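# Stack the black plate onto the white plate

## Task

Get the black plate resting on top of the white plate with no part of it sticking out past the white plate's rim; it must stay there on its own once the robot lets go, and the robot must release it and pull away afterwards.

## Robot and tools

Setup: two robot arms, left_arm and right_arm, each ending in a suction cup instead of fingers. Nothing may be knocked or placed off the table, as that fails the job. Loose objects can occasionally get a brief shove from outside.

Frame: all poses and velocities use one scene frame. Origin is on the table surface midway between the arms, +z up, +x out across the table, and left_arm sits toward +y. The arm names do not correspond to image sides. Positions are in metres, angular velocities in rad/s, and quaternions are written w first (qw, qx, qy, qz). Reported cup point positions can be slightly off, more so when the arm reaches far.

Cup point: end_effector_position is the centre of the cup rim when nothing touches it. The cup points along the cup point's own +z axis, so pointing it down at the table means its +z faces scene -z. From roughly 7 cm behind the rim, the tool body and camera stick out up to about 8 cm sideways, so keep that part clear of objects.

The 16-number row: every move target and every row in execute_actions is one flat list of 16 numbers covering both arms, even when only one arm moves. Order: left x, y, z, qw, qx, qy, qz, left suction, then right x, y, z, qw, qx, qy, qz, right suction. Each x, y, z, quaternion set is an absolute pose for that cup point in the scene frame, not an offset. Suction runs from -1 to 1: +1 is full vacuum (about 55 kPa), smaller positive values ask for that fraction, and 0.05 or less is off. Suction keeps its last setting, but each row resets it, so resend the current value to leave it unchanged. To hold an arm still, repeat its last reported pose exactly, including the quaternion. To keep an orientation steady, send the same target quaternion every time rather than copying the reported one, which may have drifted.

execute_actions: takes "actions", a list with zero or one entry, plus optional "pictures" (boolean).
- Empty list: returns the current state and sends nothing.
- {"rows": [...], "steps": n}: up to 15 rows, n from 1 to 15 (default 15). Each step lasts 1/30 s and uses one row; the last row repeats if there are fewer rows than steps.
- {"steps": n} with no rows: a wait of up to 300 steps, counted from the previous result, so your reply time eats into it.
A call is refused, with nothing sent, if any target lies more than 0.6 m from that arm's last reported position along any of the cup point's axes. Each step clips the commanded pose to within 70 mm and 16 degrees of the measured pose. If both position and orientation can't be reached, position wins. A distant target may therefore need several calls; check the result and send the remainder.

move: takes "target" (one 16-number row as above) and optional "speed" in m/s (0.002 to 0.5, default 0.25; turning is capped at twice that value in rad/s). Each cup point follows a straight line to its target, and both arms finish together. Paths last 0.5 to 10 s and are cut off at 10 s. Suction values are applied at the start. Paths do not avoid obstacles or the other arm, and a cup point may lag, stray or overshoot speed, especially when the arm is nearly straight. The result adds a "move:" line with the outcome (done, off_target, moving, held, fault), any limits that acted (paced = target was clipped; held = some steps were blocked, after which the arm may jump fast), and each cup point's distance from its target.

wait: takes "seconds" (0 to 10). Nothing new is sent during it.

zoom_image: takes "camera" (cam_left_wrist or cam_right_wrist, each 616x616) and "region" [x0, y0, x1, y1] in pixels from the top-left corner, at most 504 by 504. It returns a closer view of that camera's latest image.

finished_scene: takes "scene" (1 or 2). Replying without a tool call ends everything.

Results: the state line gives each arm's pose and velocities. suction_measured shows the vacuum actually reached. It stays near 0 without a seal, settles up to 0.15 below the command on a tight seal, and is lower when air leaks. part_present turns 1 at 0.50 and back to 0 below 0.45. "pose unreachable" and HELD mark steps the clearance check changed or blocked. "Hand target" shows where the controller is currently driving each cup. Flange force is the estimated outside force on the tool, including held weight; "no reading" means no estimate is available. Joint torques carry offsets and noise. MOTOR HOT warns of overheating, and an OVER-TEMPERATURE FAULT brakes that arm.

Grasping: with suction on, press the 29 mm rim flat onto a smooth surface of the plate so it seals all round, avoiding holes, seams and the plate's outer edge. Under vacuum the cup shortens, so a held object sits up to about 10 mm closer than the cup point suggests. Vacuum alone can lift a light object. To release, set the plate down so it rests on the white plate, switch suction to 0, then lift at least 15 mm. If the cup seals to the table, turn suction off to free it.

Avoid: arms are stiff, so a target even slightly below a firm contact can trigger a fault. Faster touches hit harder. A joint torque at its load limit (waist 295, shoulder 295, elbow 139, forearm roll, wrist pitch and wrist roll 39.1 N m), or an outside force of 144 N, stops that arm for 10 s and cancels the rest of the call. Don't let the arms collide or push each other. Avoid drops, slips and slams. Time spent, including your replies, and rough, effortful motion lower the result.

Each tool is called after "Emit:" as name(argument=value, ...) on one line, values as JSON.

## Session

Emit:
execute_actions(actions=[])

Scene clock: 0.00 s of 4900.00 s.
left_arm: end_effector_position=(+0.6928, +0.4523, +0.3897) suction_measured=0.00 part_present=0 end_effector_quat_wxyz=(-0.000, -0.278, +0.961, -0.001) end_effector_velocity=(+0.001, -0.001, -0.000) end_effector_angular_velocity=(+0.000, -0.001, -0.001) | right_arm: end_effector_position=(+0.6894, -0.7104, +0.3898) suction_measured=0.00 part_present=0 end_effector_quat_wxyz=(-0.000, +0.343, +0.939, -0.001) end_effector_velocity=(+0.000, -0.000, +0.000) end_effector_angular_velocity=(+0.000, -0.000, +0.000)
Joint positions: left_arm=[-0.052  0.167  1.622 -0.002  1.353 -0.578] | right_arm=[-0.052  0.167  1.621 -0.001  1.354  0.472]
Joint velocities: left_arm=[-0.002  0.    -0.     0.    -0.001 -0.001] | right_arm=[-0.  0. -0.  0.  0. -0.]
Joint torques (N m, as the joint torque sensors report them, + toward a larger angle): no reading
Flange force (N, the push that the arm receives, along the end effector's own x y z axes): no reading
Hand target (left_arm): +0.693, +0.452, +0.390; -0.000, -0.278, +0.961, -0.001
Hand target (right_arm): +0.689, -0.710, +0.390; -0.000, +0.343, +0.939, -0.001

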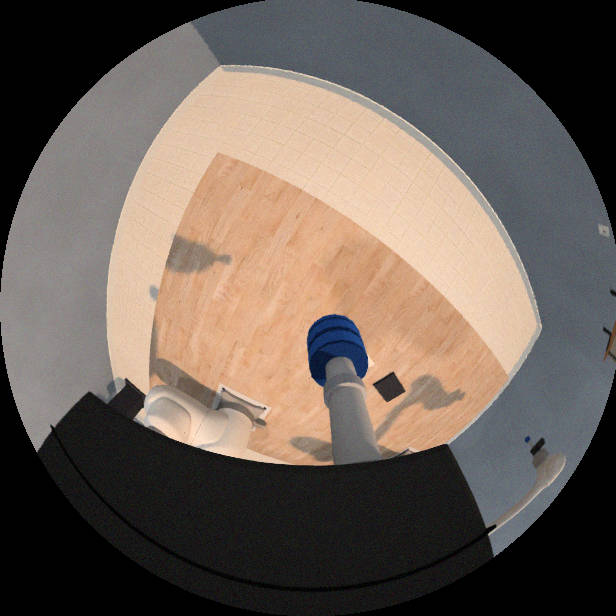

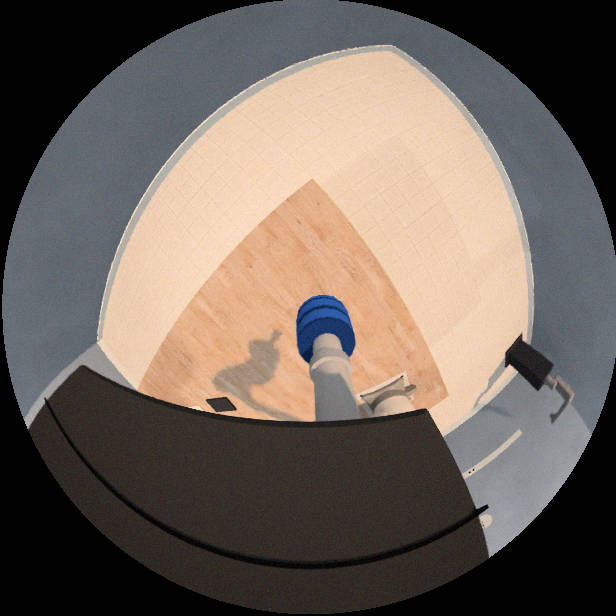

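Emit:
move(target=[0.6,0.35,0.3,0,-0.278,0.961,0,0,0.6894,-0.7104,0.3898,0,0.343,0.939,0,0])

Scene clock: 4.73 s of 4900.00 s.
left_arm: end_effector_position=(+0.5999, +0.3501, +0.3000) suction_measured=0.00 part_present=0 end_effector_quat_wxyz=(-0.000, -0.278, +0.961, +0.000) end_effector_velocity=(-0.000, -0.000, -0.000) end_effector_angular_velocity=(+0.000, -0.000, -0.001) | right_arm: end_effector_position=(+0.6894, -0.7104, +0.3898) suction_measured=0.00 part_present=0 end_effector_quat_wxyz=(-0.000, +0.343, +0.939, +0.000) end_effector_velocity=(-0.000, -0.000, -0.000) end_effector_angular_velocity=(+0.000, +0.000, -0.001)
Joint positions: left_arm=[-0.238  0.074  1.896 -0.     1.172 -0.764] | right_arm=[-0.052  0.167  1.622  0.     1.353  0.471]
Joint velocities: left_arm=[-0.     0.     0.     0.    -0.     0.001] | right_arm=[-0.001 -0.     0.001  0.    -0.    -0.   ]
Joint torques (N m, as the joint torque sensors report them, + toward a larger angle): left_arm=[  1.51 -41.52 -36.3    4.    -0.22  -0.01] | right_arm=[  0.46 -53.51 -37.54   4.61  -0.18   0.16]
Flange force (N, the push that the arm receives, along the end effector's own x y z axes): left_arm=[4.4 0.4 -0.1] | right_arm=[0.5 -1.4 -0.7]
Hand target (left_arm): +0.600, +0.350, +0.300; -0.000, -0.278, +0.961, +0.000
Hand target (right_arm): +0.689, -0.710, +0.390; -0.000, +0.343, +0.939, -0.000
Off the commanded pose (left_arm): 0.000 m, 0 deg.
Off the commanded pose (right_arm): 0.000 m, 0 deg.
After step 90, 0.70 s passed at rest.
move: done

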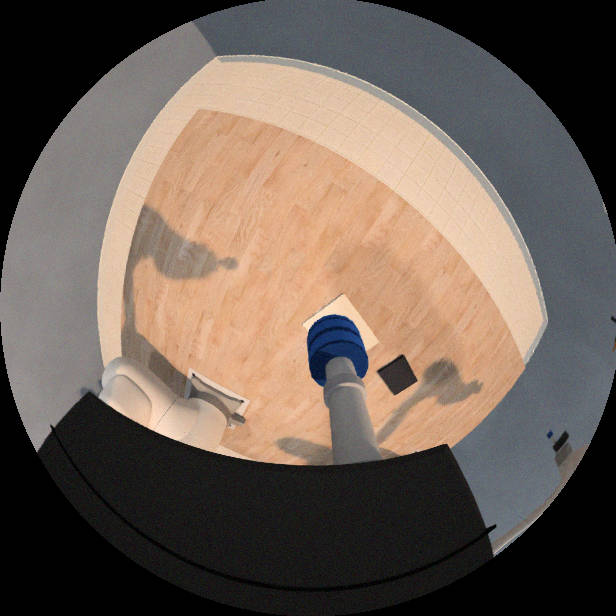

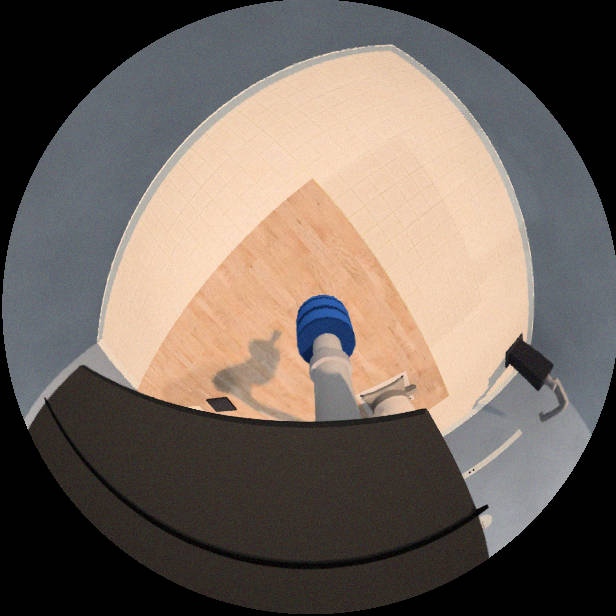

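Emit:
move(target=[0.57,0.22,0.15,0,-0.278,0.961,0,0,0.6894,-0.7104,0.3898,0,0.343,0.939,0,0])

Scene clock: 12.07 s of 4900.00 s.
left_arm: end_effector_position=(+0.5699, +0.2202, +0.1501) suction_measured=0.00 part_present=0 end_effector_quat_wxyz=(-0.000, -0.278, +0.961, +0.000) end_effector_velocity=(-0.000, +0.000, +0.000) end_effector_angular_velocity=(+0.002, +0.001, -0.003) | right_arm: end_effector_position=(+0.6894, -0.7104, +0.3898) suction_measured=0.00 part_present=0 end_effector_quat_wxyz=(-0.000, +0.343, +0.939, +0.000) end_effector_velocity=(-0.001, +0.001, -0.002) end_effector_angular_velocity=(+0.001, +0.003, +0.001)
Joint positions: left_arm=[-0.474  0.216  2.042 -0.     0.884 -1.   ] | right_arm=[-0.052  0.167  1.622  0.     1.353  0.471]
Joint velocities: left_arm=[-0.001  0.    -0.     0.002  0.002  0.001] | right_arm=[ 0.     0.     0.002  0.    -0.    -0.001]
Joint torques (N m, as the joint torque sensors report them, + toward a larger angle): left_arm=[ -0.8  -52.31 -30.21   3.31   0.12  -0.16] | right_arm=[  0.46 -53.34 -36.96   4.39  -0.2    0.27]
Flange force (N, the push that the arm receives, along the end effector's own x y z axes): left_arm=[-1.9 0.3 2.0] | right_arm=[0.0 -1.1 -1.1]
Hand target (left_arm): +0.570, +0.220, +0.150; -0.000, -0.278, +0.961, +0.000
Hand target (right_arm): +0.689, -0.710, +0.390; +0.000, +0.343, +0.939, +0.000
Off the commanded pose (left_arm): 0.000 m, 0 deg.
Off the commanded pose (right_arm): 0.000 m, 0 deg.
After step 90, 3.17 s passed at rest.
move: done

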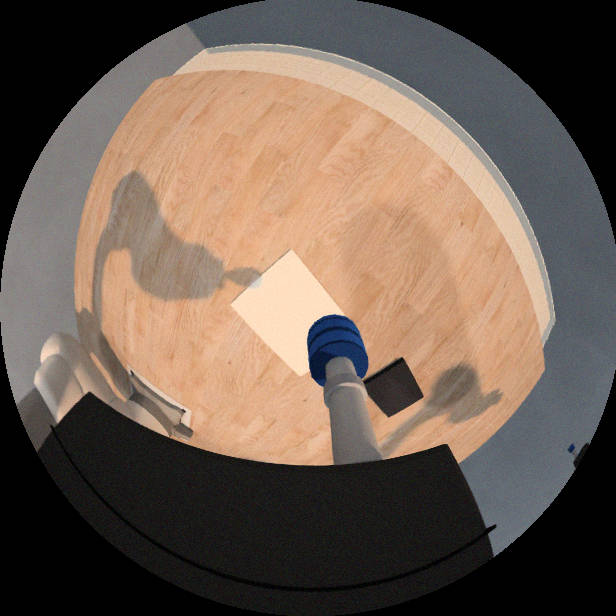

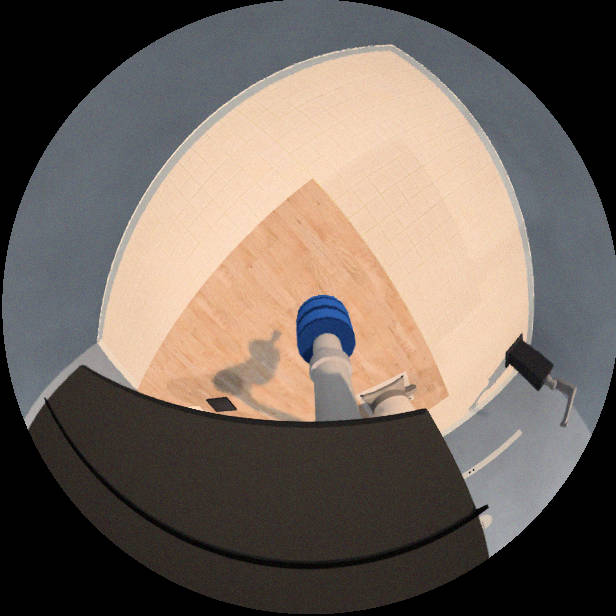

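Emit:
move(target=[0.55,0.10,0.08,0,-0.278,0.961,0,0,0.6894,-0.7104,0.3898,0,0.343,0.939,0,0])

Scene clock: 20.40 s of 4900.00 s.
left_arm: end_effector_position=(+0.5501, +0.1002, +0.0801) suction_measured=0.00 part_present=0 end_effector_quat_wxyz=(-0.000, -0.278, +0.961, +0.000) end_effector_velocity=(-0.000, -0.001, -0.000) end_effector_angular_velocity=(+0.001, +0.000, -0.003) | right_arm: end_effector_position=(+0.6894, -0.7104, +0.3898) suction_measured=0.00 part_present=0 end_effector_quat_wxyz=(-0.000, +0.343, +0.939, +0.000) end_effector_velocity=(+0.000, +0.000, -0.000) end_effector_angular_velocity=(+0.000, +0.001, +0.000)
Joint positions: left_arm=[-0.669  0.351  2.02  -0.     0.771 -1.195] | right_arm=[-0.052  0.167  1.622  0.     1.353  0.471]
Joint velocities: left_arm=[-0.002  0.    -0.     0.001  0.001 -0.   ] | right_arm=[ 0.     0.001 -0.    -0.     0.     0.   ]
Joint torques (N m, as the joint torque sensors report them, + toward a larger angle): left_arm=[ -0.26 -59.23 -26.2    2.92   0.01  -0.1 ] | right_arm=[  0.24 -54.46 -37.66   4.44  -0.2    0.31]
Flange force (N, the push that the arm receives, along the end effector's own x y z axes): left_arm=[0.1 1.2 -2.5] | right_arm=[-0.6 -0.5 -0.2]
Hand target (left_arm): +0.550, +0.100, +0.080; -0.000, -0.278, +0.961, +0.000
Hand target (right_arm): +0.689, -0.710, +0.390; +0.000, +0.343, +0.939, +0.000
Off the commanded pose (left_arm): 0.000 m, 0 deg.
Off the commanded pose (right_arm): 0.000 m, 0 deg.
After step 90, 4.40 s passed at rest.
move: done

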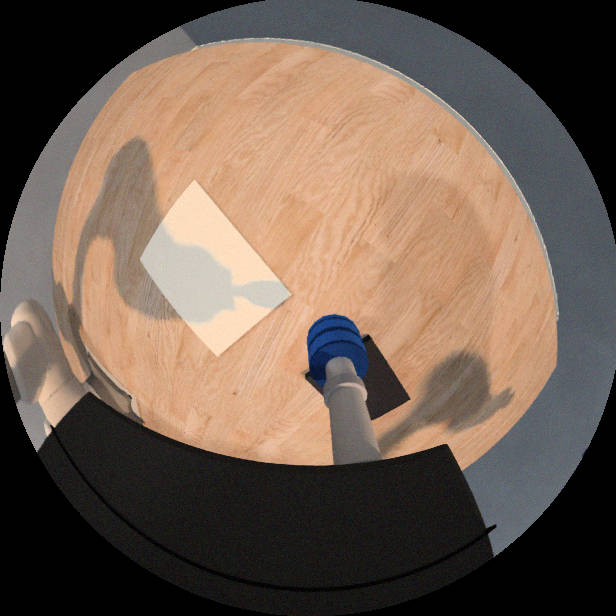

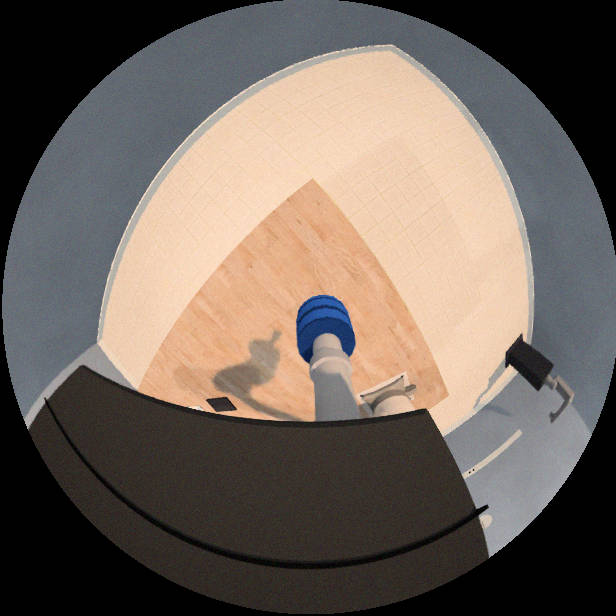

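Emit:
move(target=[0.52,0.055,0.04,0,-0.278,0.961,0,0,0.6894,-0.7104,0.3898,0,0.343,0.939,0,0])

Scene clock: 25.27 s of 4900.00 s.
left_arm: end_effector_position=(+0.5200, +0.0551, +0.0401) suction_measured=0.00 part_present=0 end_effector_quat_wxyz=(-0.000, -0.278, +0.961, +0.000) end_effector_velocity=(-0.001, -0.000, -0.000) end_effector_angular_velocity=(+0.002, -0.000, -0.003) | right_arm: end_effector_position=(+0.6894, -0.7104, +0.3898) suction_measured=0.00 part_present=0 end_effector_quat_wxyz=(-0.000, +0.343, +0.939, +0.000) end_effector_velocity=(+0.000, -0.000, -0.000) end_effector_angular_velocity=(-0.000, +0.000, +0.001)
Joint positions: left_arm=[-0.758  0.406  2.038 -0.     0.698 -1.284] | right_arm=[-0.052  0.167  1.622  0.     1.353  0.471]
Joint velocities: left_arm=[-0.002  0.     0.001  0.003  0.    -0.001] | right_arm=[-0.     0.001 -0.001 -0.    -0.    -0.001]
Joint torques (N m, as the joint torque sensors report them, + toward a larger angle): left_arm=[ -2.26 -63.21 -24.68   2.49   0.12   0.04] | right_arm=[  0.32 -53.1  -36.98   4.82  -0.08   0.33]
Flange force (N, the push that the arm receives, along the end effector's own x y z axes): left_arm=[-2.8 2.0 -0.8] | right_arm=[-0.1 -1.2 -1.4]
Hand target (left_arm): +0.520, +0.055, +0.040; -0.000, -0.278, +0.961, +0.000
Hand target (right_arm): +0.689, -0.710, +0.390; +0.000, +0.343, +0.939, +0.000
Off the commanded pose (left_arm): 0.000 m, 0 deg.
Off the commanded pose (right_arm): 0.000 m, 0 deg.
After step 90, 1.13 s passed at rest.
move: done

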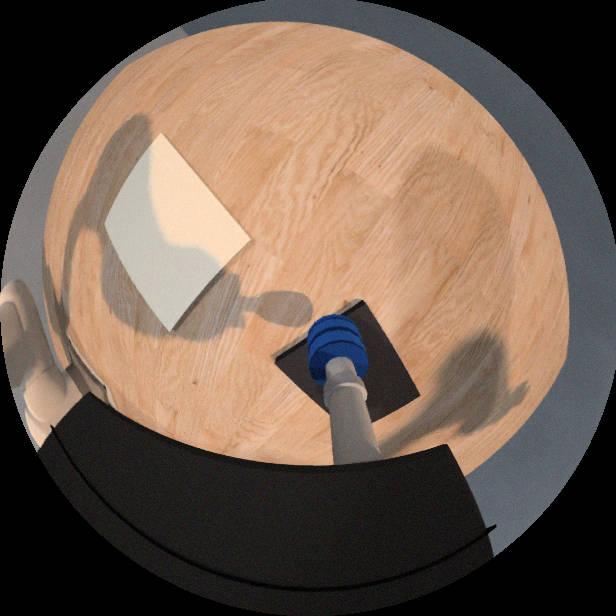

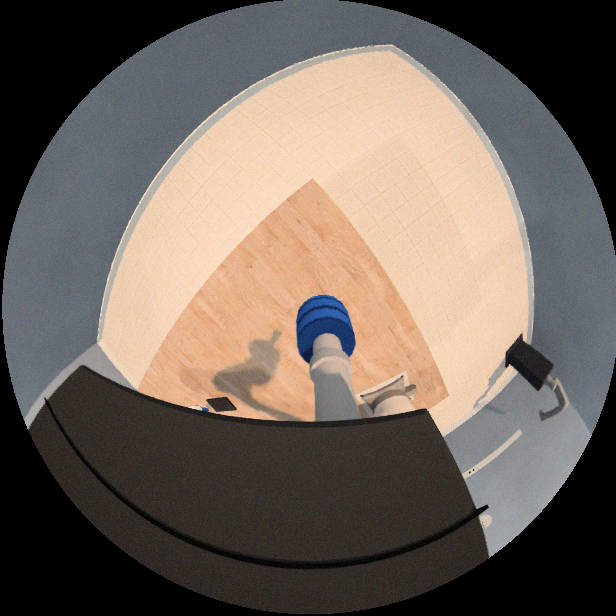

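Emit:
move(target=[0.50,0.035,0.025,0,-0.278,0.961,0,0,0.6894,-0.7104,0.3898,0,0.343,0.939,0,0], speed=0.1)

Scene clock: 28.00 s of 4900.00 s.
left_arm: end_effector_position=(+0.5000, +0.0350, +0.0250) suction_measured=0.00 part_present=0 end_effector_quat_wxyz=(+0.000, -0.278, +0.961, +0.000) end_effector_velocity=(-0.000, -0.000, -0.000) end_effector_angular_velocity=(+0.000, +0.000, -0.002) | right_arm: end_effector_position=(+0.6894, -0.7104, +0.3898) suction_measured=0.00 part_present=0 end_effector_quat_wxyz=(-0.000, +0.343, +0.939, +0.000) end_effector_velocity=(-0.000, +0.000, +0.000) end_effector_angular_velocity=(+0.000, -0.000, -0.000)
Joint positions: left_arm=[-0.805  0.424  2.05   0.     0.668 -1.331] | right_arm=[-0.052  0.167  1.622  0.     1.353  0.471]
Joint velocities: left_arm=[-0.001  0.    -0.     0.    -0.     0.001] | right_arm=[ 0.    -0.001  0.001  0.    -0.     0.   ]
Joint torques (N m, as the joint torque sensors report them, + toward a larger angle): left_arm=[ -0.07 -64.98 -24.08   2.48   0.19  -0.1 ] | right_arm=[  0.92 -53.53 -36.61   4.64  -0.22  -0.01]
Flange force (N, the push that the arm receives, along the end effector's own x y z axes): left_arm=[0.0 0.7 0.7] | right_arm=[-0.8 -1.0 -2.0]
Hand target (left_arm): +0.500, +0.035, +0.025; -0.000, -0.278, +0.961, +0.000
Hand target (right_arm): +0.689, -0.710, +0.390; +0.000, +0.343, +0.939, +0.000
Off the commanded pose (left_arm): 0.000 m, 0 deg.
Off the commanded pose (right_arm): 0.000 m, 0 deg.
move: done

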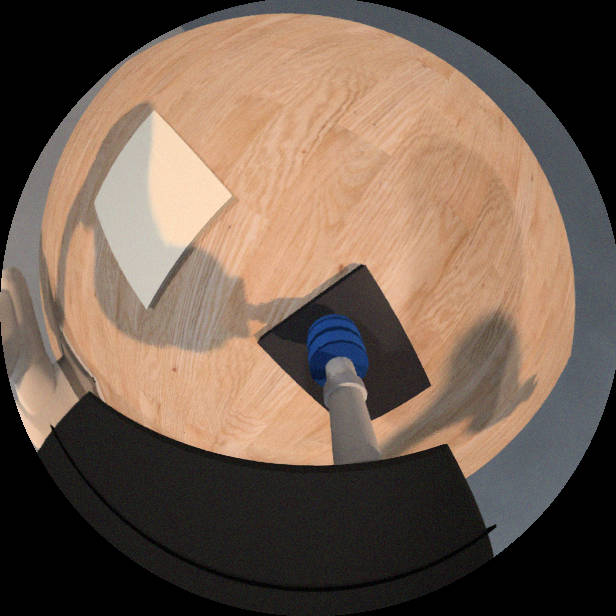

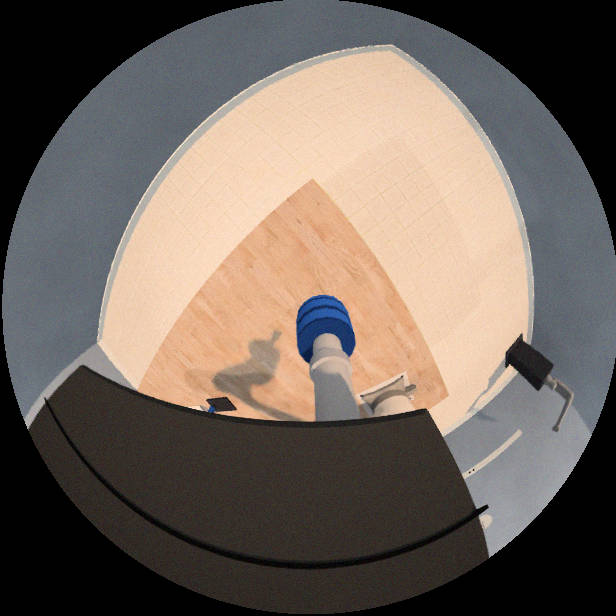

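Emit:
move(target=[0.495,0.033,0.008,0,-0.278,0.961,0,1,0.6894,-0.7104,0.3898,0,0.343,0.939,0,0], speed=0.02)

Scene clock: 31.40 s of 4900.00 s.
left_arm: end_effector_position=(+0.4950, +0.0330, +0.0080) suction_measured=0.45 part_present=0 end_effector_quat_wxyz=(+0.000, -0.278, +0.961, +0.000) end_effector_velocity=(+0.000, +0.000, -0.000) end_effector_angular_velocity=(+0.000, +0.000, +0.003) | right_arm: end_effector_position=(+0.6894, -0.7104, +0.3898) suction_measured=0.00 part_present=0 end_effector_quat_wxyz=(-0.000, +0.343, +0.939, +0.000) end_effector_velocity=(+0.000, -0.001, +0.001) end_effector_angular_velocity=(-0.000, -0.001, +0.000)
Joint positions: left_arm=[-0.814  0.446  2.061  0.     0.634 -1.339] | right_arm=[-0.052  0.167  1.622  0.     1.353  0.471]
Joint velocities: left_arm=[ 0.001 -0.     0.     0.    -0.    -0.002] | right_arm=[-0.001  0.    -0.001 -0.     0.    -0.001]
Joint torques (N m, as the joint torque sensors report them, + toward a larger angle): left_arm=[  1.1  -65.76 -23.04   2.34  -0.12  -0.13] | right_arm=[  1.21 -54.44 -37.18   4.63  -0.25   0.08]
Flange force (N, the push that the arm receives, along the end effector's own x y z axes): left_arm=[1.6 0.3 -0.2] | right_arm=[-2.3 -1.1 -0.7]
Hand target (left_arm): +0.495, +0.033, +0.008; +0.000, -0.278, +0.961, +0.000
Hand target (right_arm): +0.689, -0.710, +0.390; +0.000, +0.343, +0.939, +0.000
Off the commanded pose (left_arm): 0.000 m, 0 deg.
Off the commanded pose (right_arm): 0.000 m, 0 deg.
move: done

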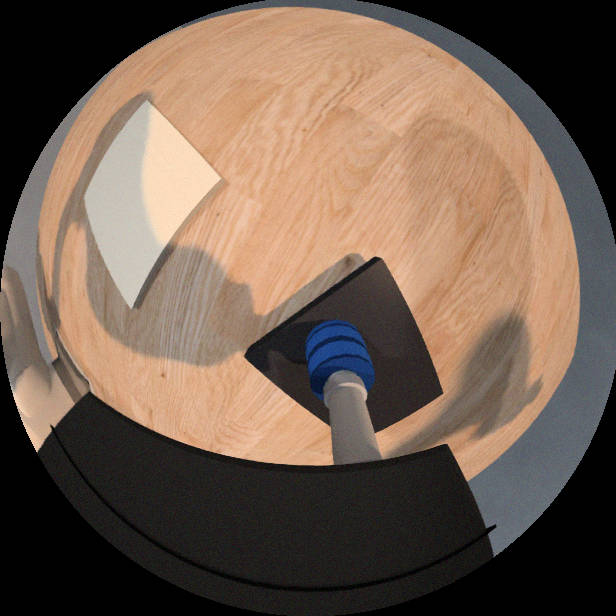

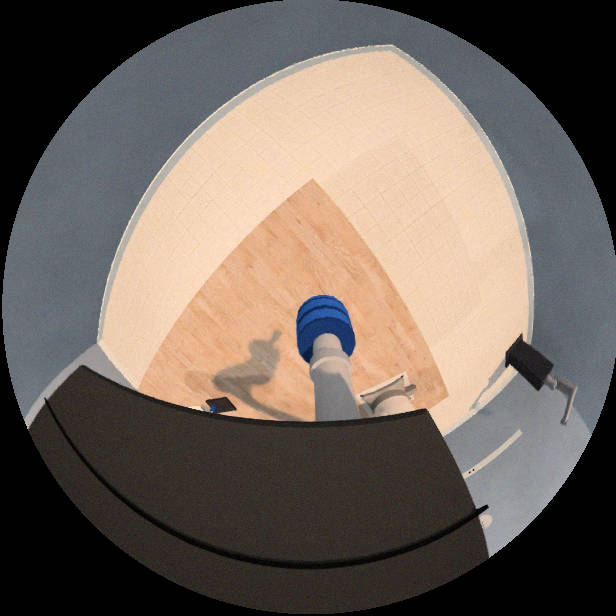

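Emit:
move(target=[0.495,0.033,0.08,0,-0.278,0.961,0,1,0.6894,-0.7104,0.3898,0,0.343,0.939,0,0], speed=0.1)

Emit:
move(target=[0.555,0.265,0.07,0,-0.278,0.961,0,1,0.6894,-0.7104,0.3898,0,0.343,0.939,0,0], speed=0.2)

Scene clock: 36.63 s of 4900.00 s.
left_arm: end_effector_position=(+0.4950, +0.0330, +0.0799) suction_measured=0.99 part_present=1 end_effector_quat_wxyz=(-0.000, -0.278, +0.961, -0.000) end_effector_velocity=(-0.000, +0.001, -0.000) end_effector_angular_velocity=(+0.001, +0.001, +0.001) | right_arm: end_effector_position=(+0.6894, -0.7104, +0.3898) suction_measured=0.00 part_present=0 end_effector_quat_wxyz=(-0.000, +0.343, +0.939, +0.000) end_effector_velocity=(+0.001, -0.000, +0.001) end_effector_angular_velocity=(-0.001, -0.001, +0.001)
Joint positions: left_arm=[-0.814  0.347  2.027 -0.     0.768 -1.339] | right_arm=[-0.052  0.167  1.622  0.     1.353  0.471]
Joint velocities: left_arm=[ 0.001 -0.     0.    -0.     0.001 -0.   ] | right_arm=[ 0.     0.    -0.002 -0.     0.    -0.001]
Joint torques (N m, as the joint torque sensors report them, + toward a larger angle): left_arm=[  0.68 -59.91 -28.58   3.01   0.11   0.12] | right_arm=[  0.36 -54.13 -37.13   4.78  -0.24   0.31]
Flange force (N, the push that the arm receives, along the end effector's own x y z axes): left_arm=[2.4 4.4 0.4] | right_arm=[-1.5 -0.5 -0.8]
Hand target (left_arm): +0.495, +0.033, +0.080; -0.000, -0.278, +0.961, -0.000
Hand target (right_arm): +0.689, -0.710, +0.390; +0.000, +0.343, +0.939, +0.000
Off the commanded pose (left_arm): 0.000 m, 0 deg.
Off the commanded pose (right_arm): 0.000 m, 0 deg.
move: done

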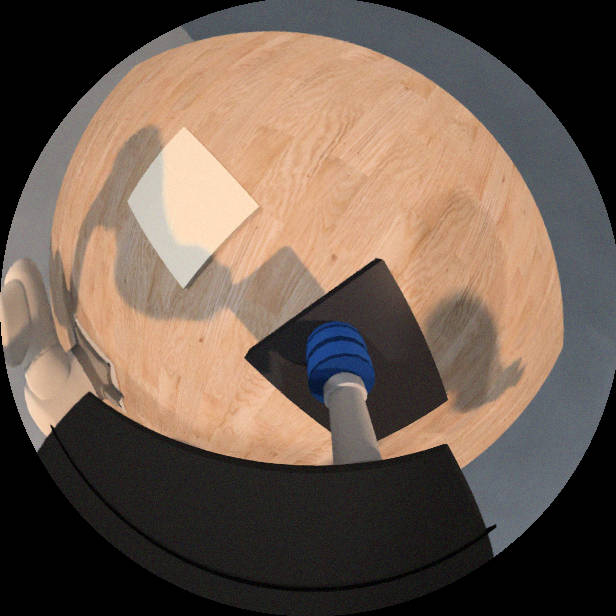

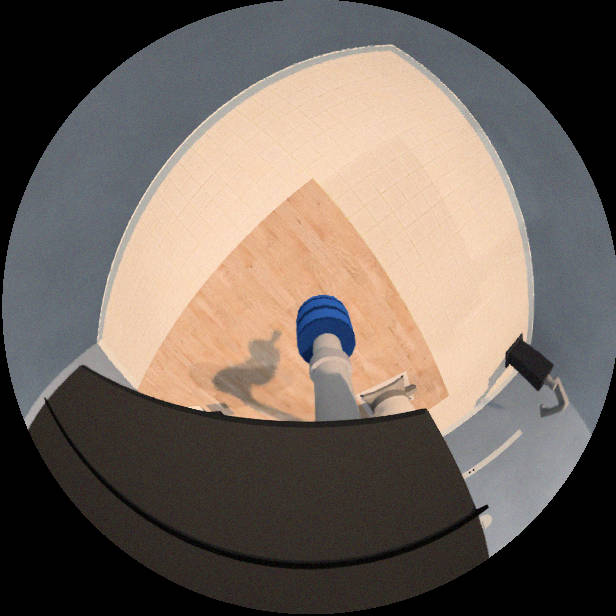

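Scene clock: 38.20 s of 4900.00 s.
left_arm: end_effector_position=(+0.5547, +0.2648, +0.0701) suction_measured=1.00 part_present=1 end_effector_quat_wxyz=(+0.000, -0.278, +0.961, -0.000) end_effector_velocity=(+0.001, +0.000, -0.001) end_effector_angular_velocity=(-0.001, +0.001, +0.002) | right_arm: end_effector_position=(+0.6894, -0.7104, +0.3898) suction_measured=0.00 part_present=0 end_effector_quat_wxyz=(-0.000, +0.343, +0.939, +0.000) end_effector_velocity=(+0.000, -0.000, -0.001) end_effector_angular_velocity=(+0.001, +0.002, -0.001)
Joint positions: left_arm=[-0.411  0.281  2.153  0.     0.707 -0.937] | right_arm=[-0.052  0.167  1.622  0.     1.353  0.471]
Joint velocities: left_arm=[ 0.001  0.002 -0.001 -0.002 -0.001  0.001] | right_arm=[-0.     0.001  0.     0.     0.     0.001]
Joint torques (N m, as the joint torque sensors report them, + toward a larger angle): left_arm=[ -0.73 -53.66 -26.16   2.27   0.08   0.05] | right_arm=[  0.16 -55.33 -38.04   4.66  -0.42   0.19]
Flange force (N, the push that the arm receives, along the end effector's own x y z axes): left_arm=[-0.6 1.9 2.4] | right_arm=[-1.9 0.3 0.8]
Hand target (left_arm): +0.555, +0.265, +0.070; +0.000, -0.278, +0.961, -0.000
Hand target (right_arm): +0.689, -0.710, +0.390; +0.000, +0.343, +0.939, +0.000
Off the commanded pose (left_arm): 0.000 m, 0 deg.
Off the commanded pose (right_arm): 0.000 m, 0 deg.
move: done

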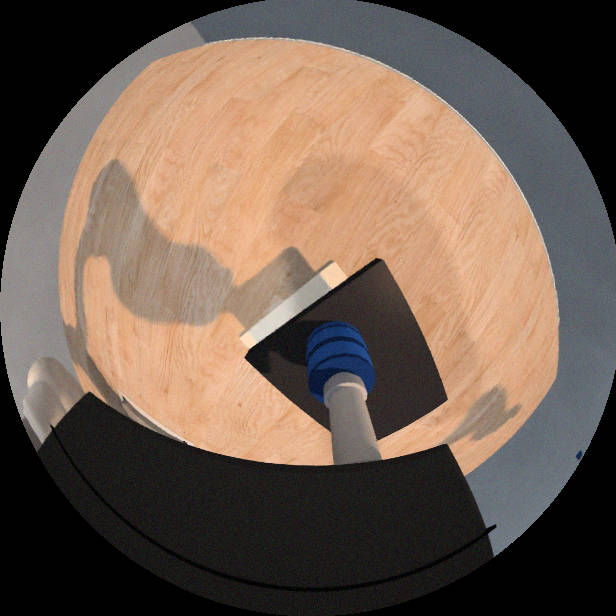

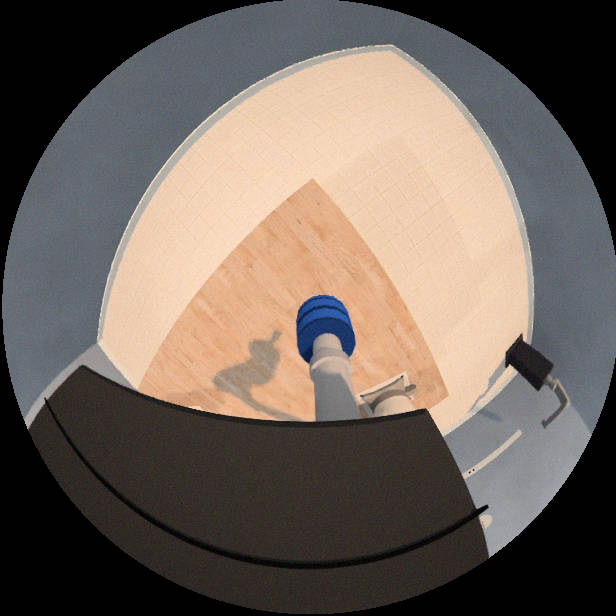

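Emit:
move(target=[0.555,0.265,0.032,0,-0.278,0.961,0,1,0.6894,-0.7104,0.3898,0,0.343,0.939,0,0], speed=0.08)

Scene clock: 41.53 s of 4900.00 s.
left_arm: end_effector_position=(+0.5550, +0.2650, +0.0321) suction_measured=0.96 part_present=1 end_effector_quat_wxyz=(+0.000, -0.278, +0.961, +0.000) end_effector_velocity=(-0.001, +0.000, -0.000) end_effector_angular_velocity=(+0.001, +0.001, -0.000) | right_arm: end_effector_position=(+0.6894, -0.7104, +0.3898) suction_measured=0.00 part_present=0 end_effector_quat_wxyz=(-0.000, +0.343, +0.939, +0.000) end_effector_velocity=(+0.000, -0.000, +0.000) end_effector_angular_velocity=(-0.000, -0.000, -0.000)
Joint positions: left_arm=[-0.41   0.339  2.172  0.     0.63  -0.936] | right_arm=[-0.052  0.167  1.622  0.     1.353  0.471]
Joint velocities: left_arm=[ 0.    -0.     0.001 -0.     0.001  0.   ] | right_arm=[-0.  0. -0. -0. -0. -0.]
Joint torques (N m, as the joint torque sensors report them, + toward a larger angle): left_arm=[ -1.17 -55.74 -22.83   2.59  -0.17  -0.23] | right_arm=[  1.37 -55.51 -36.66   4.83  -0.35   0.42]
Flange force (N, the push that the arm receives, along the end effector's own x y z axes): left_arm=[-1.9 2.1 -0.7] | right_arm=[-4.9 -0.5 -1.4]
Hand target (left_arm): +0.555, +0.265, +0.032; +0.000, -0.278, +0.961, +0.000
Hand target (right_arm): +0.689, -0.710, +0.390; +0.000, +0.343, +0.939, +0.000
Off the commanded pose (left_arm): 0.000 m, 0 deg.
Off the commanded pose (right_arm): 0.000 m, 0 deg.
move: done

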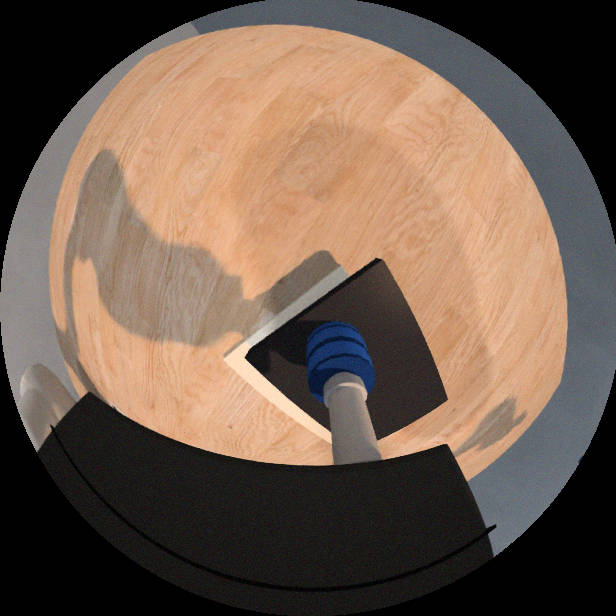

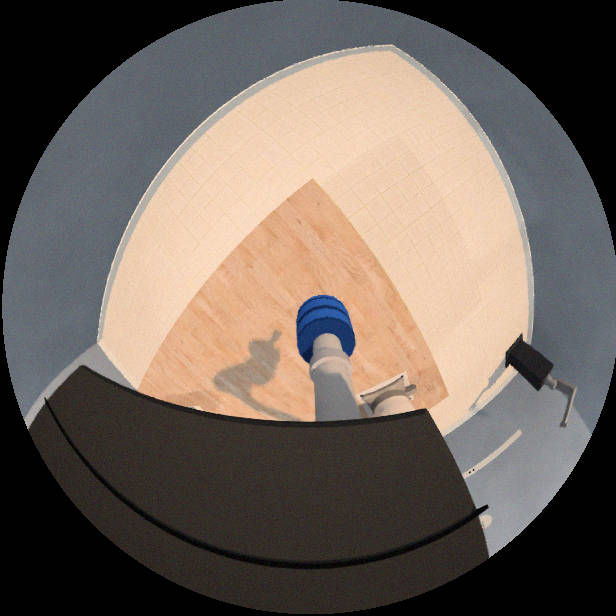

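Emit:
move(target=[0.566,0.26,0.024,0,-0.278,0.961,0,1,0.6894,-0.7104,0.3898,0,0.343,0.939,0,0], speed=0.03)

Scene clock: 47.97 s of 4900.00 s.
left_arm: end_effector_position=(+0.5660, +0.2600, +0.0240) suction_measured=0.99 part_present=1 end_effector_quat_wxyz=(+0.000, -0.278, +0.961, +0.000) end_effector_velocity=(+0.000, -0.001, +0.000) end_effector_angular_velocity=(+0.000, -0.000, -0.003) | right_arm: end_effector_position=(+0.6894, -0.7104, +0.3898) suction_measured=0.00 part_present=0 end_effector_quat_wxyz=(-0.000, +0.343, +0.939, +0.000) end_effector_velocity=(-0.001, -0.000, +0.001) end_effector_angular_velocity=(-0.000, -0.001, -0.001)
Joint positions: left_arm=[-0.411  0.365  2.153  0.     0.623 -0.937] | right_arm=[-0.052  0.167  1.622  0.     1.353  0.471]
Joint velocities: left_arm=[-0.001 -0.    -0.001  0.     0.001  0.002] | right_arm=[-0.    -0.001  0.001  0.    -0.     0.001]
Joint torques (N m, as the joint torque sensors report them, + toward a larger angle): left_arm=[  1.46 -57.6  -24.18   2.24   0.06   0.13] | right_arm=[  0.2  -54.19 -37.47   4.89   0.01   0.21]
Flange force (N, the push that the arm receives, along the end effector's own x y z axes): left_arm=[4.8 1.1 0.3] | right_arm=[-0.2 -0.6 0.1]
Hand target (left_arm): +0.566, +0.260, +0.024; +0.000, -0.278, +0.961, +0.000
Hand target (right_arm): +0.689, -0.710, +0.390; +0.000, +0.343, +0.939, +0.000
Off the commanded pose (left_arm): 0.000 m, 0 deg.
Off the commanded pose (right_arm): 0.000 m, 0 deg.
move: done

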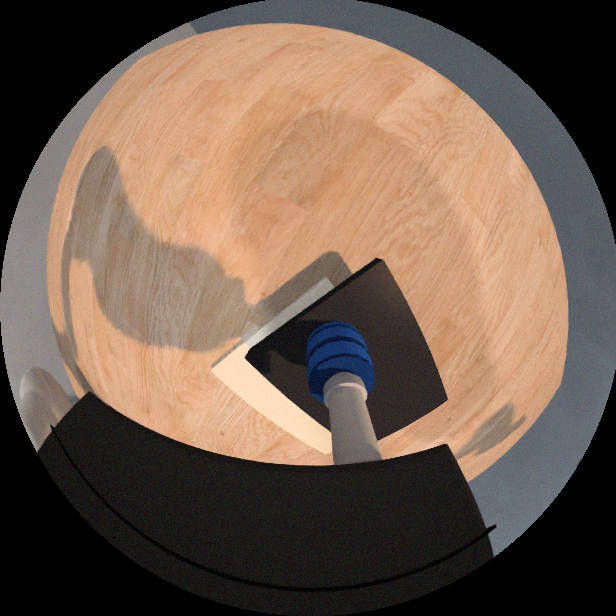

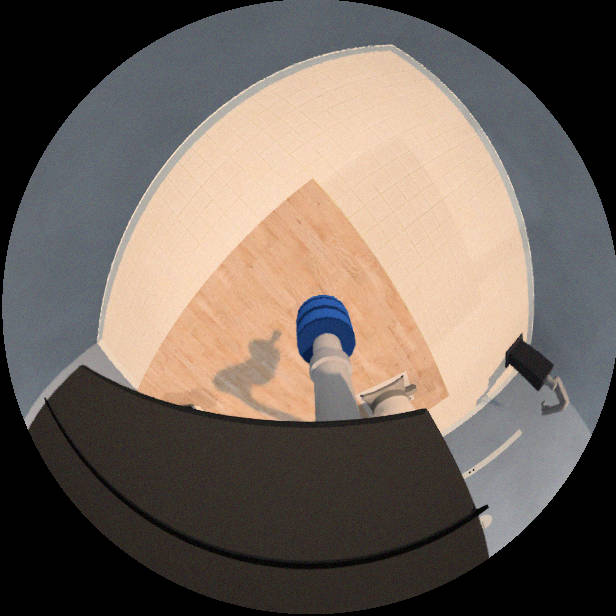

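Emit:
move(target=[0.538,0.261,0.020,0,-0.278,0.961,0,1,0.6894,-0.7104,0.3898,0,0.343,0.939,0,0], speed=0.03)

Scene clock: 55.63 s of 4900.00 s.
left_arm: end_effector_position=(+0.5380, +0.2610, +0.0200) suction_measured=0.99 part_present=1 end_effector_quat_wxyz=(-0.000, -0.278, +0.961, +0.000) end_effector_velocity=(-0.001, -0.001, +0.000) end_effector_angular_velocity=(+0.000, +0.000, -0.004) | right_arm: end_effector_position=(+0.6894, -0.7104, +0.3898) suction_measured=0.00 part_present=0 end_effector_quat_wxyz=(-0.000, +0.343, +0.939, +0.000) end_effector_velocity=(+0.000, +0.000, +0.000) end_effector_angular_velocity=(+0.000, -0.000, -0.001)
Joint positions: left_arm=[-0.429  0.342  2.206  0.     0.594 -0.955] | right_arm=[-0.052  0.167  1.622  0.     1.353  0.471]
Joint velocities: left_arm=[-0.002 -0.     0.    -0.     0.001  0.002] | right_arm=[ 0.     0.    -0.     0.    -0.     0.001]
Joint torques (N m, as the joint torque sensors report them, + toward a larger angle): left_arm=[ -1.41 -56.98 -22.73   2.43  -0.11   0.24] | right_arm=[  0.55 -54.92 -37.09   4.96  -0.13   0.32]
Flange force (N, the push that the arm receives, along the end effector's own x y z axes): left_arm=[-1.7 1.0 3.7] | right_arm=[-2.8 0.1 -0.3]
Hand target (left_arm): +0.538, +0.261, +0.020; +0.000, -0.278, +0.961, +0.000
Hand target (right_arm): +0.689, -0.710, +0.390; +0.000, +0.343, +0.939, +0.000
Off the commanded pose (left_arm): 0.000 m, 0 deg.
Off the commanded pose (right_arm): 0.000 m, 0 deg.
move: done

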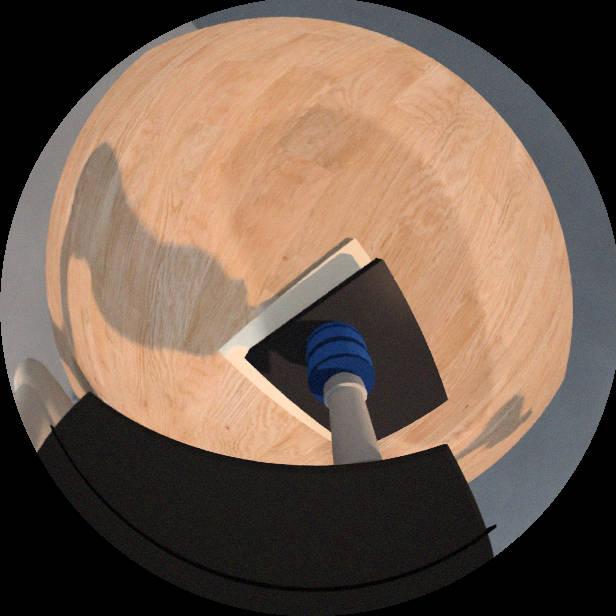

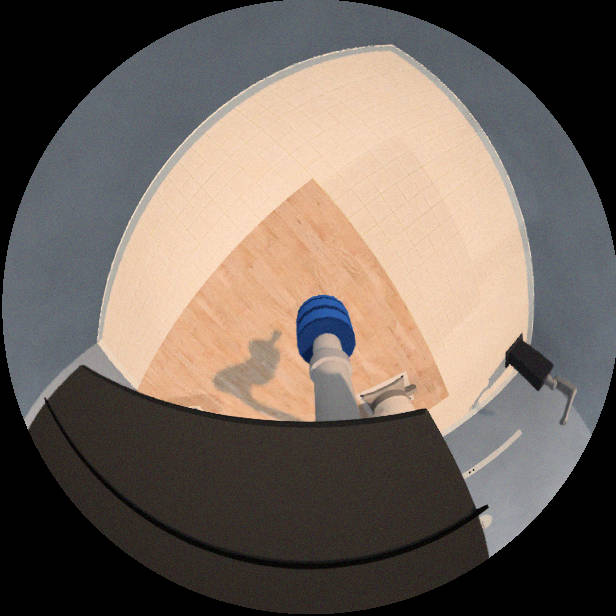

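Emit:
move(target=[0.544,0.275,0.020,0,-0.278,0.961,0,1,0.6894,-0.7104,0.3898,0,0.343,0.939,0,0], speed=0.03)

Scene clock: 65.10 s of 4900.00 s.
left_arm: end_effector_position=(+0.5440, +0.2750, +0.0200) suction_measured=0.96 part_present=1 end_effector_quat_wxyz=(+0.000, -0.278, +0.961, +0.000) end_effector_velocity=(+0.000, +0.000, -0.000) end_effector_angular_velocity=(-0.000, -0.001, +0.000) | right_arm: end_effector_position=(+0.6894, -0.7104, +0.3898) suction_measured=0.00 part_present=0 end_effector_quat_wxyz=(-0.000, +0.343, +0.939, +0.000) end_effector_velocity=(-0.000, -0.000, -0.000) end_effector_angular_velocity=(+0.000, -0.000, -0.000)
Joint positions: left_arm=[-0.4    0.343  2.203  0.     0.595 -0.926] | right_arm=[-0.052  0.167  1.622  0.     1.353  0.471]
Joint velocities: left_arm=[ 0.     0.     0.    -0.    -0.001  0.   ] | right_arm=[-0.    -0.     0.001  0.    -0.001  0.   ]
Joint torques (N m, as the joint torque sensors report them, + toward a larger angle): left_arm=[ -0.23 -55.55 -21.55   2.39  -0.22  -0.01] | right_arm=[  1.74 -55.46 -37.34   4.77   0.     0.27]
Flange force (N, the push that the arm receives, along the end effector's own x y z axes): left_arm=[-0.7 -0.2 0.2] | right_arm=[-3.5 -1.5 0.3]
Hand target (left_arm): +0.544, +0.275, +0.020; +0.000, -0.278, +0.961, -0.000
Hand target (right_arm): +0.689, -0.710, +0.390; +0.000, +0.343, +0.939, +0.000
Off the commanded pose (left_arm): 0.000 m, 0 deg.
Off the commanded pose (right_arm): 0.000 m, 0 deg.
move: done

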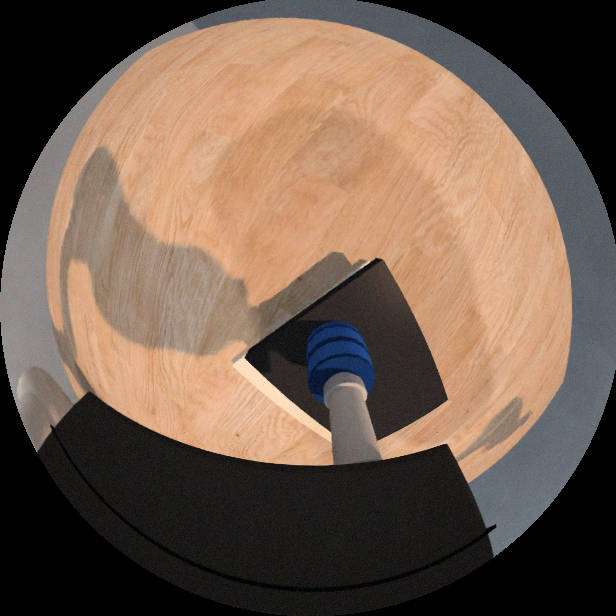

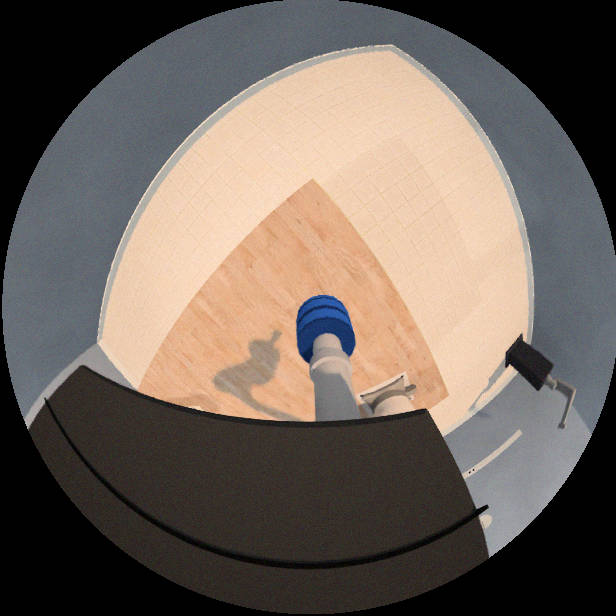

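Emit:
move(target=[0.530,0.2645,0.018,0,-0.278,0.961,0,1,0.6894,-0.7104,0.3898,0,0.343,0.939,0,0], speed=0.03)

Emit:
zoom_image(camera="cam_left_wrist", region=[180,200,480,460])

Scene clock: 73.33 s of 4900.00 s.
left_arm: end_effector_position=(+0.5300, +0.2645, +0.0180) suction_measured=0.99 part_present=1 end_effector_quat_wxyz=(-0.000, -0.278, +0.961, -0.000) end_effector_velocity=(-0.000, -0.000, -0.000) end_effector_angular_velocity=(-0.000, -0.001, +0.001) | right_arm: end_effector_position=(+0.6894, -0.7104, +0.3898) suction_measured=0.00 part_present=0 end_effector_quat_wxyz=(-0.000, +0.343, +0.939, +0.000) end_effector_velocity=(-0.001, -0.000, -0.002) end_effector_angular_velocity=(+0.000, +0.003, +0.000)
Joint positions: left_arm=[-0.429  0.335  2.223 -0.     0.584 -0.954] | right_arm=[-0.052  0.167  1.622  0.     1.353  0.471]
Joint velocities: left_arm=[-0.001  0.     0.    -0.    -0.001 -0.002] | right_arm=[-0.     0.001  0.002 -0.     0.    -0.001]
Joint torques (N m, as the joint torque sensors report them, + toward a larger angle): left_arm=[ -0.97 -53.24 -21.32   1.88  -0.03  -0.05] | right_arm=[  1.11 -55.93 -37.47   4.7   -0.19   0.29]
Flange force (N, the push that the arm receives, along the end effector's own x y z axes): left_arm=[-0.8 1.9 -1.1] | right_arm=[-3.8 -0.5 0.5]
Hand target (left_arm): +0.530, +0.265, +0.018; -0.000, -0.278, +0.961, +0.000
Hand target (right_arm): +0.689, -0.710, +0.390; +0.000, +0.343, +0.939, +0.000
Off the commanded pose (left_arm): 0.000 m, 0 deg.
Off the commanded pose (right_arm): 0.000 m, 0 deg.
move: done

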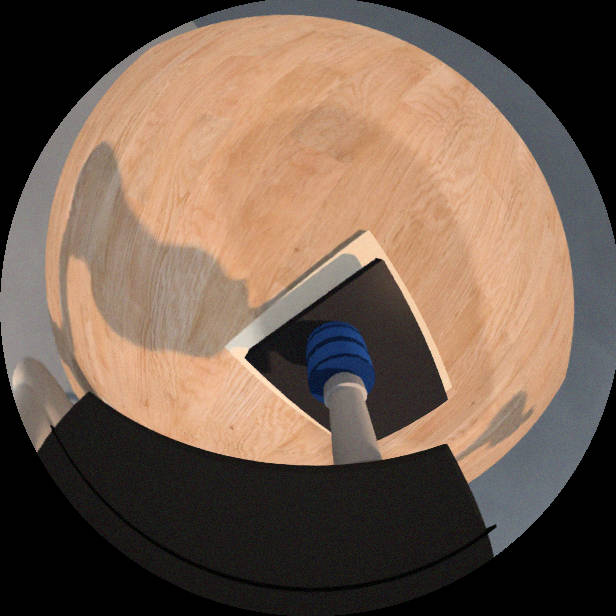

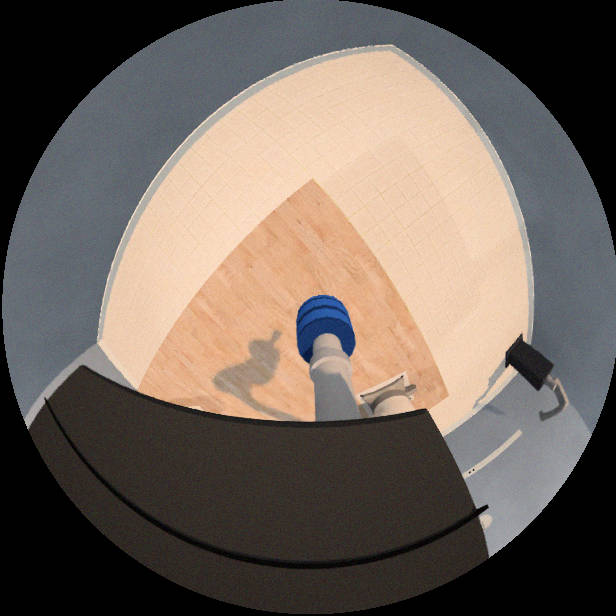

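Region (180, 200, 480, 460) of cam_left_wrist's 616x616 image, scaled by 1.680, with more detail than that image has; it fills the top 437 rows of this view, and the rest is white.

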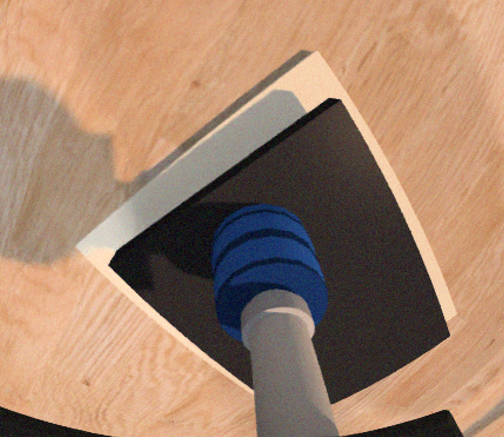

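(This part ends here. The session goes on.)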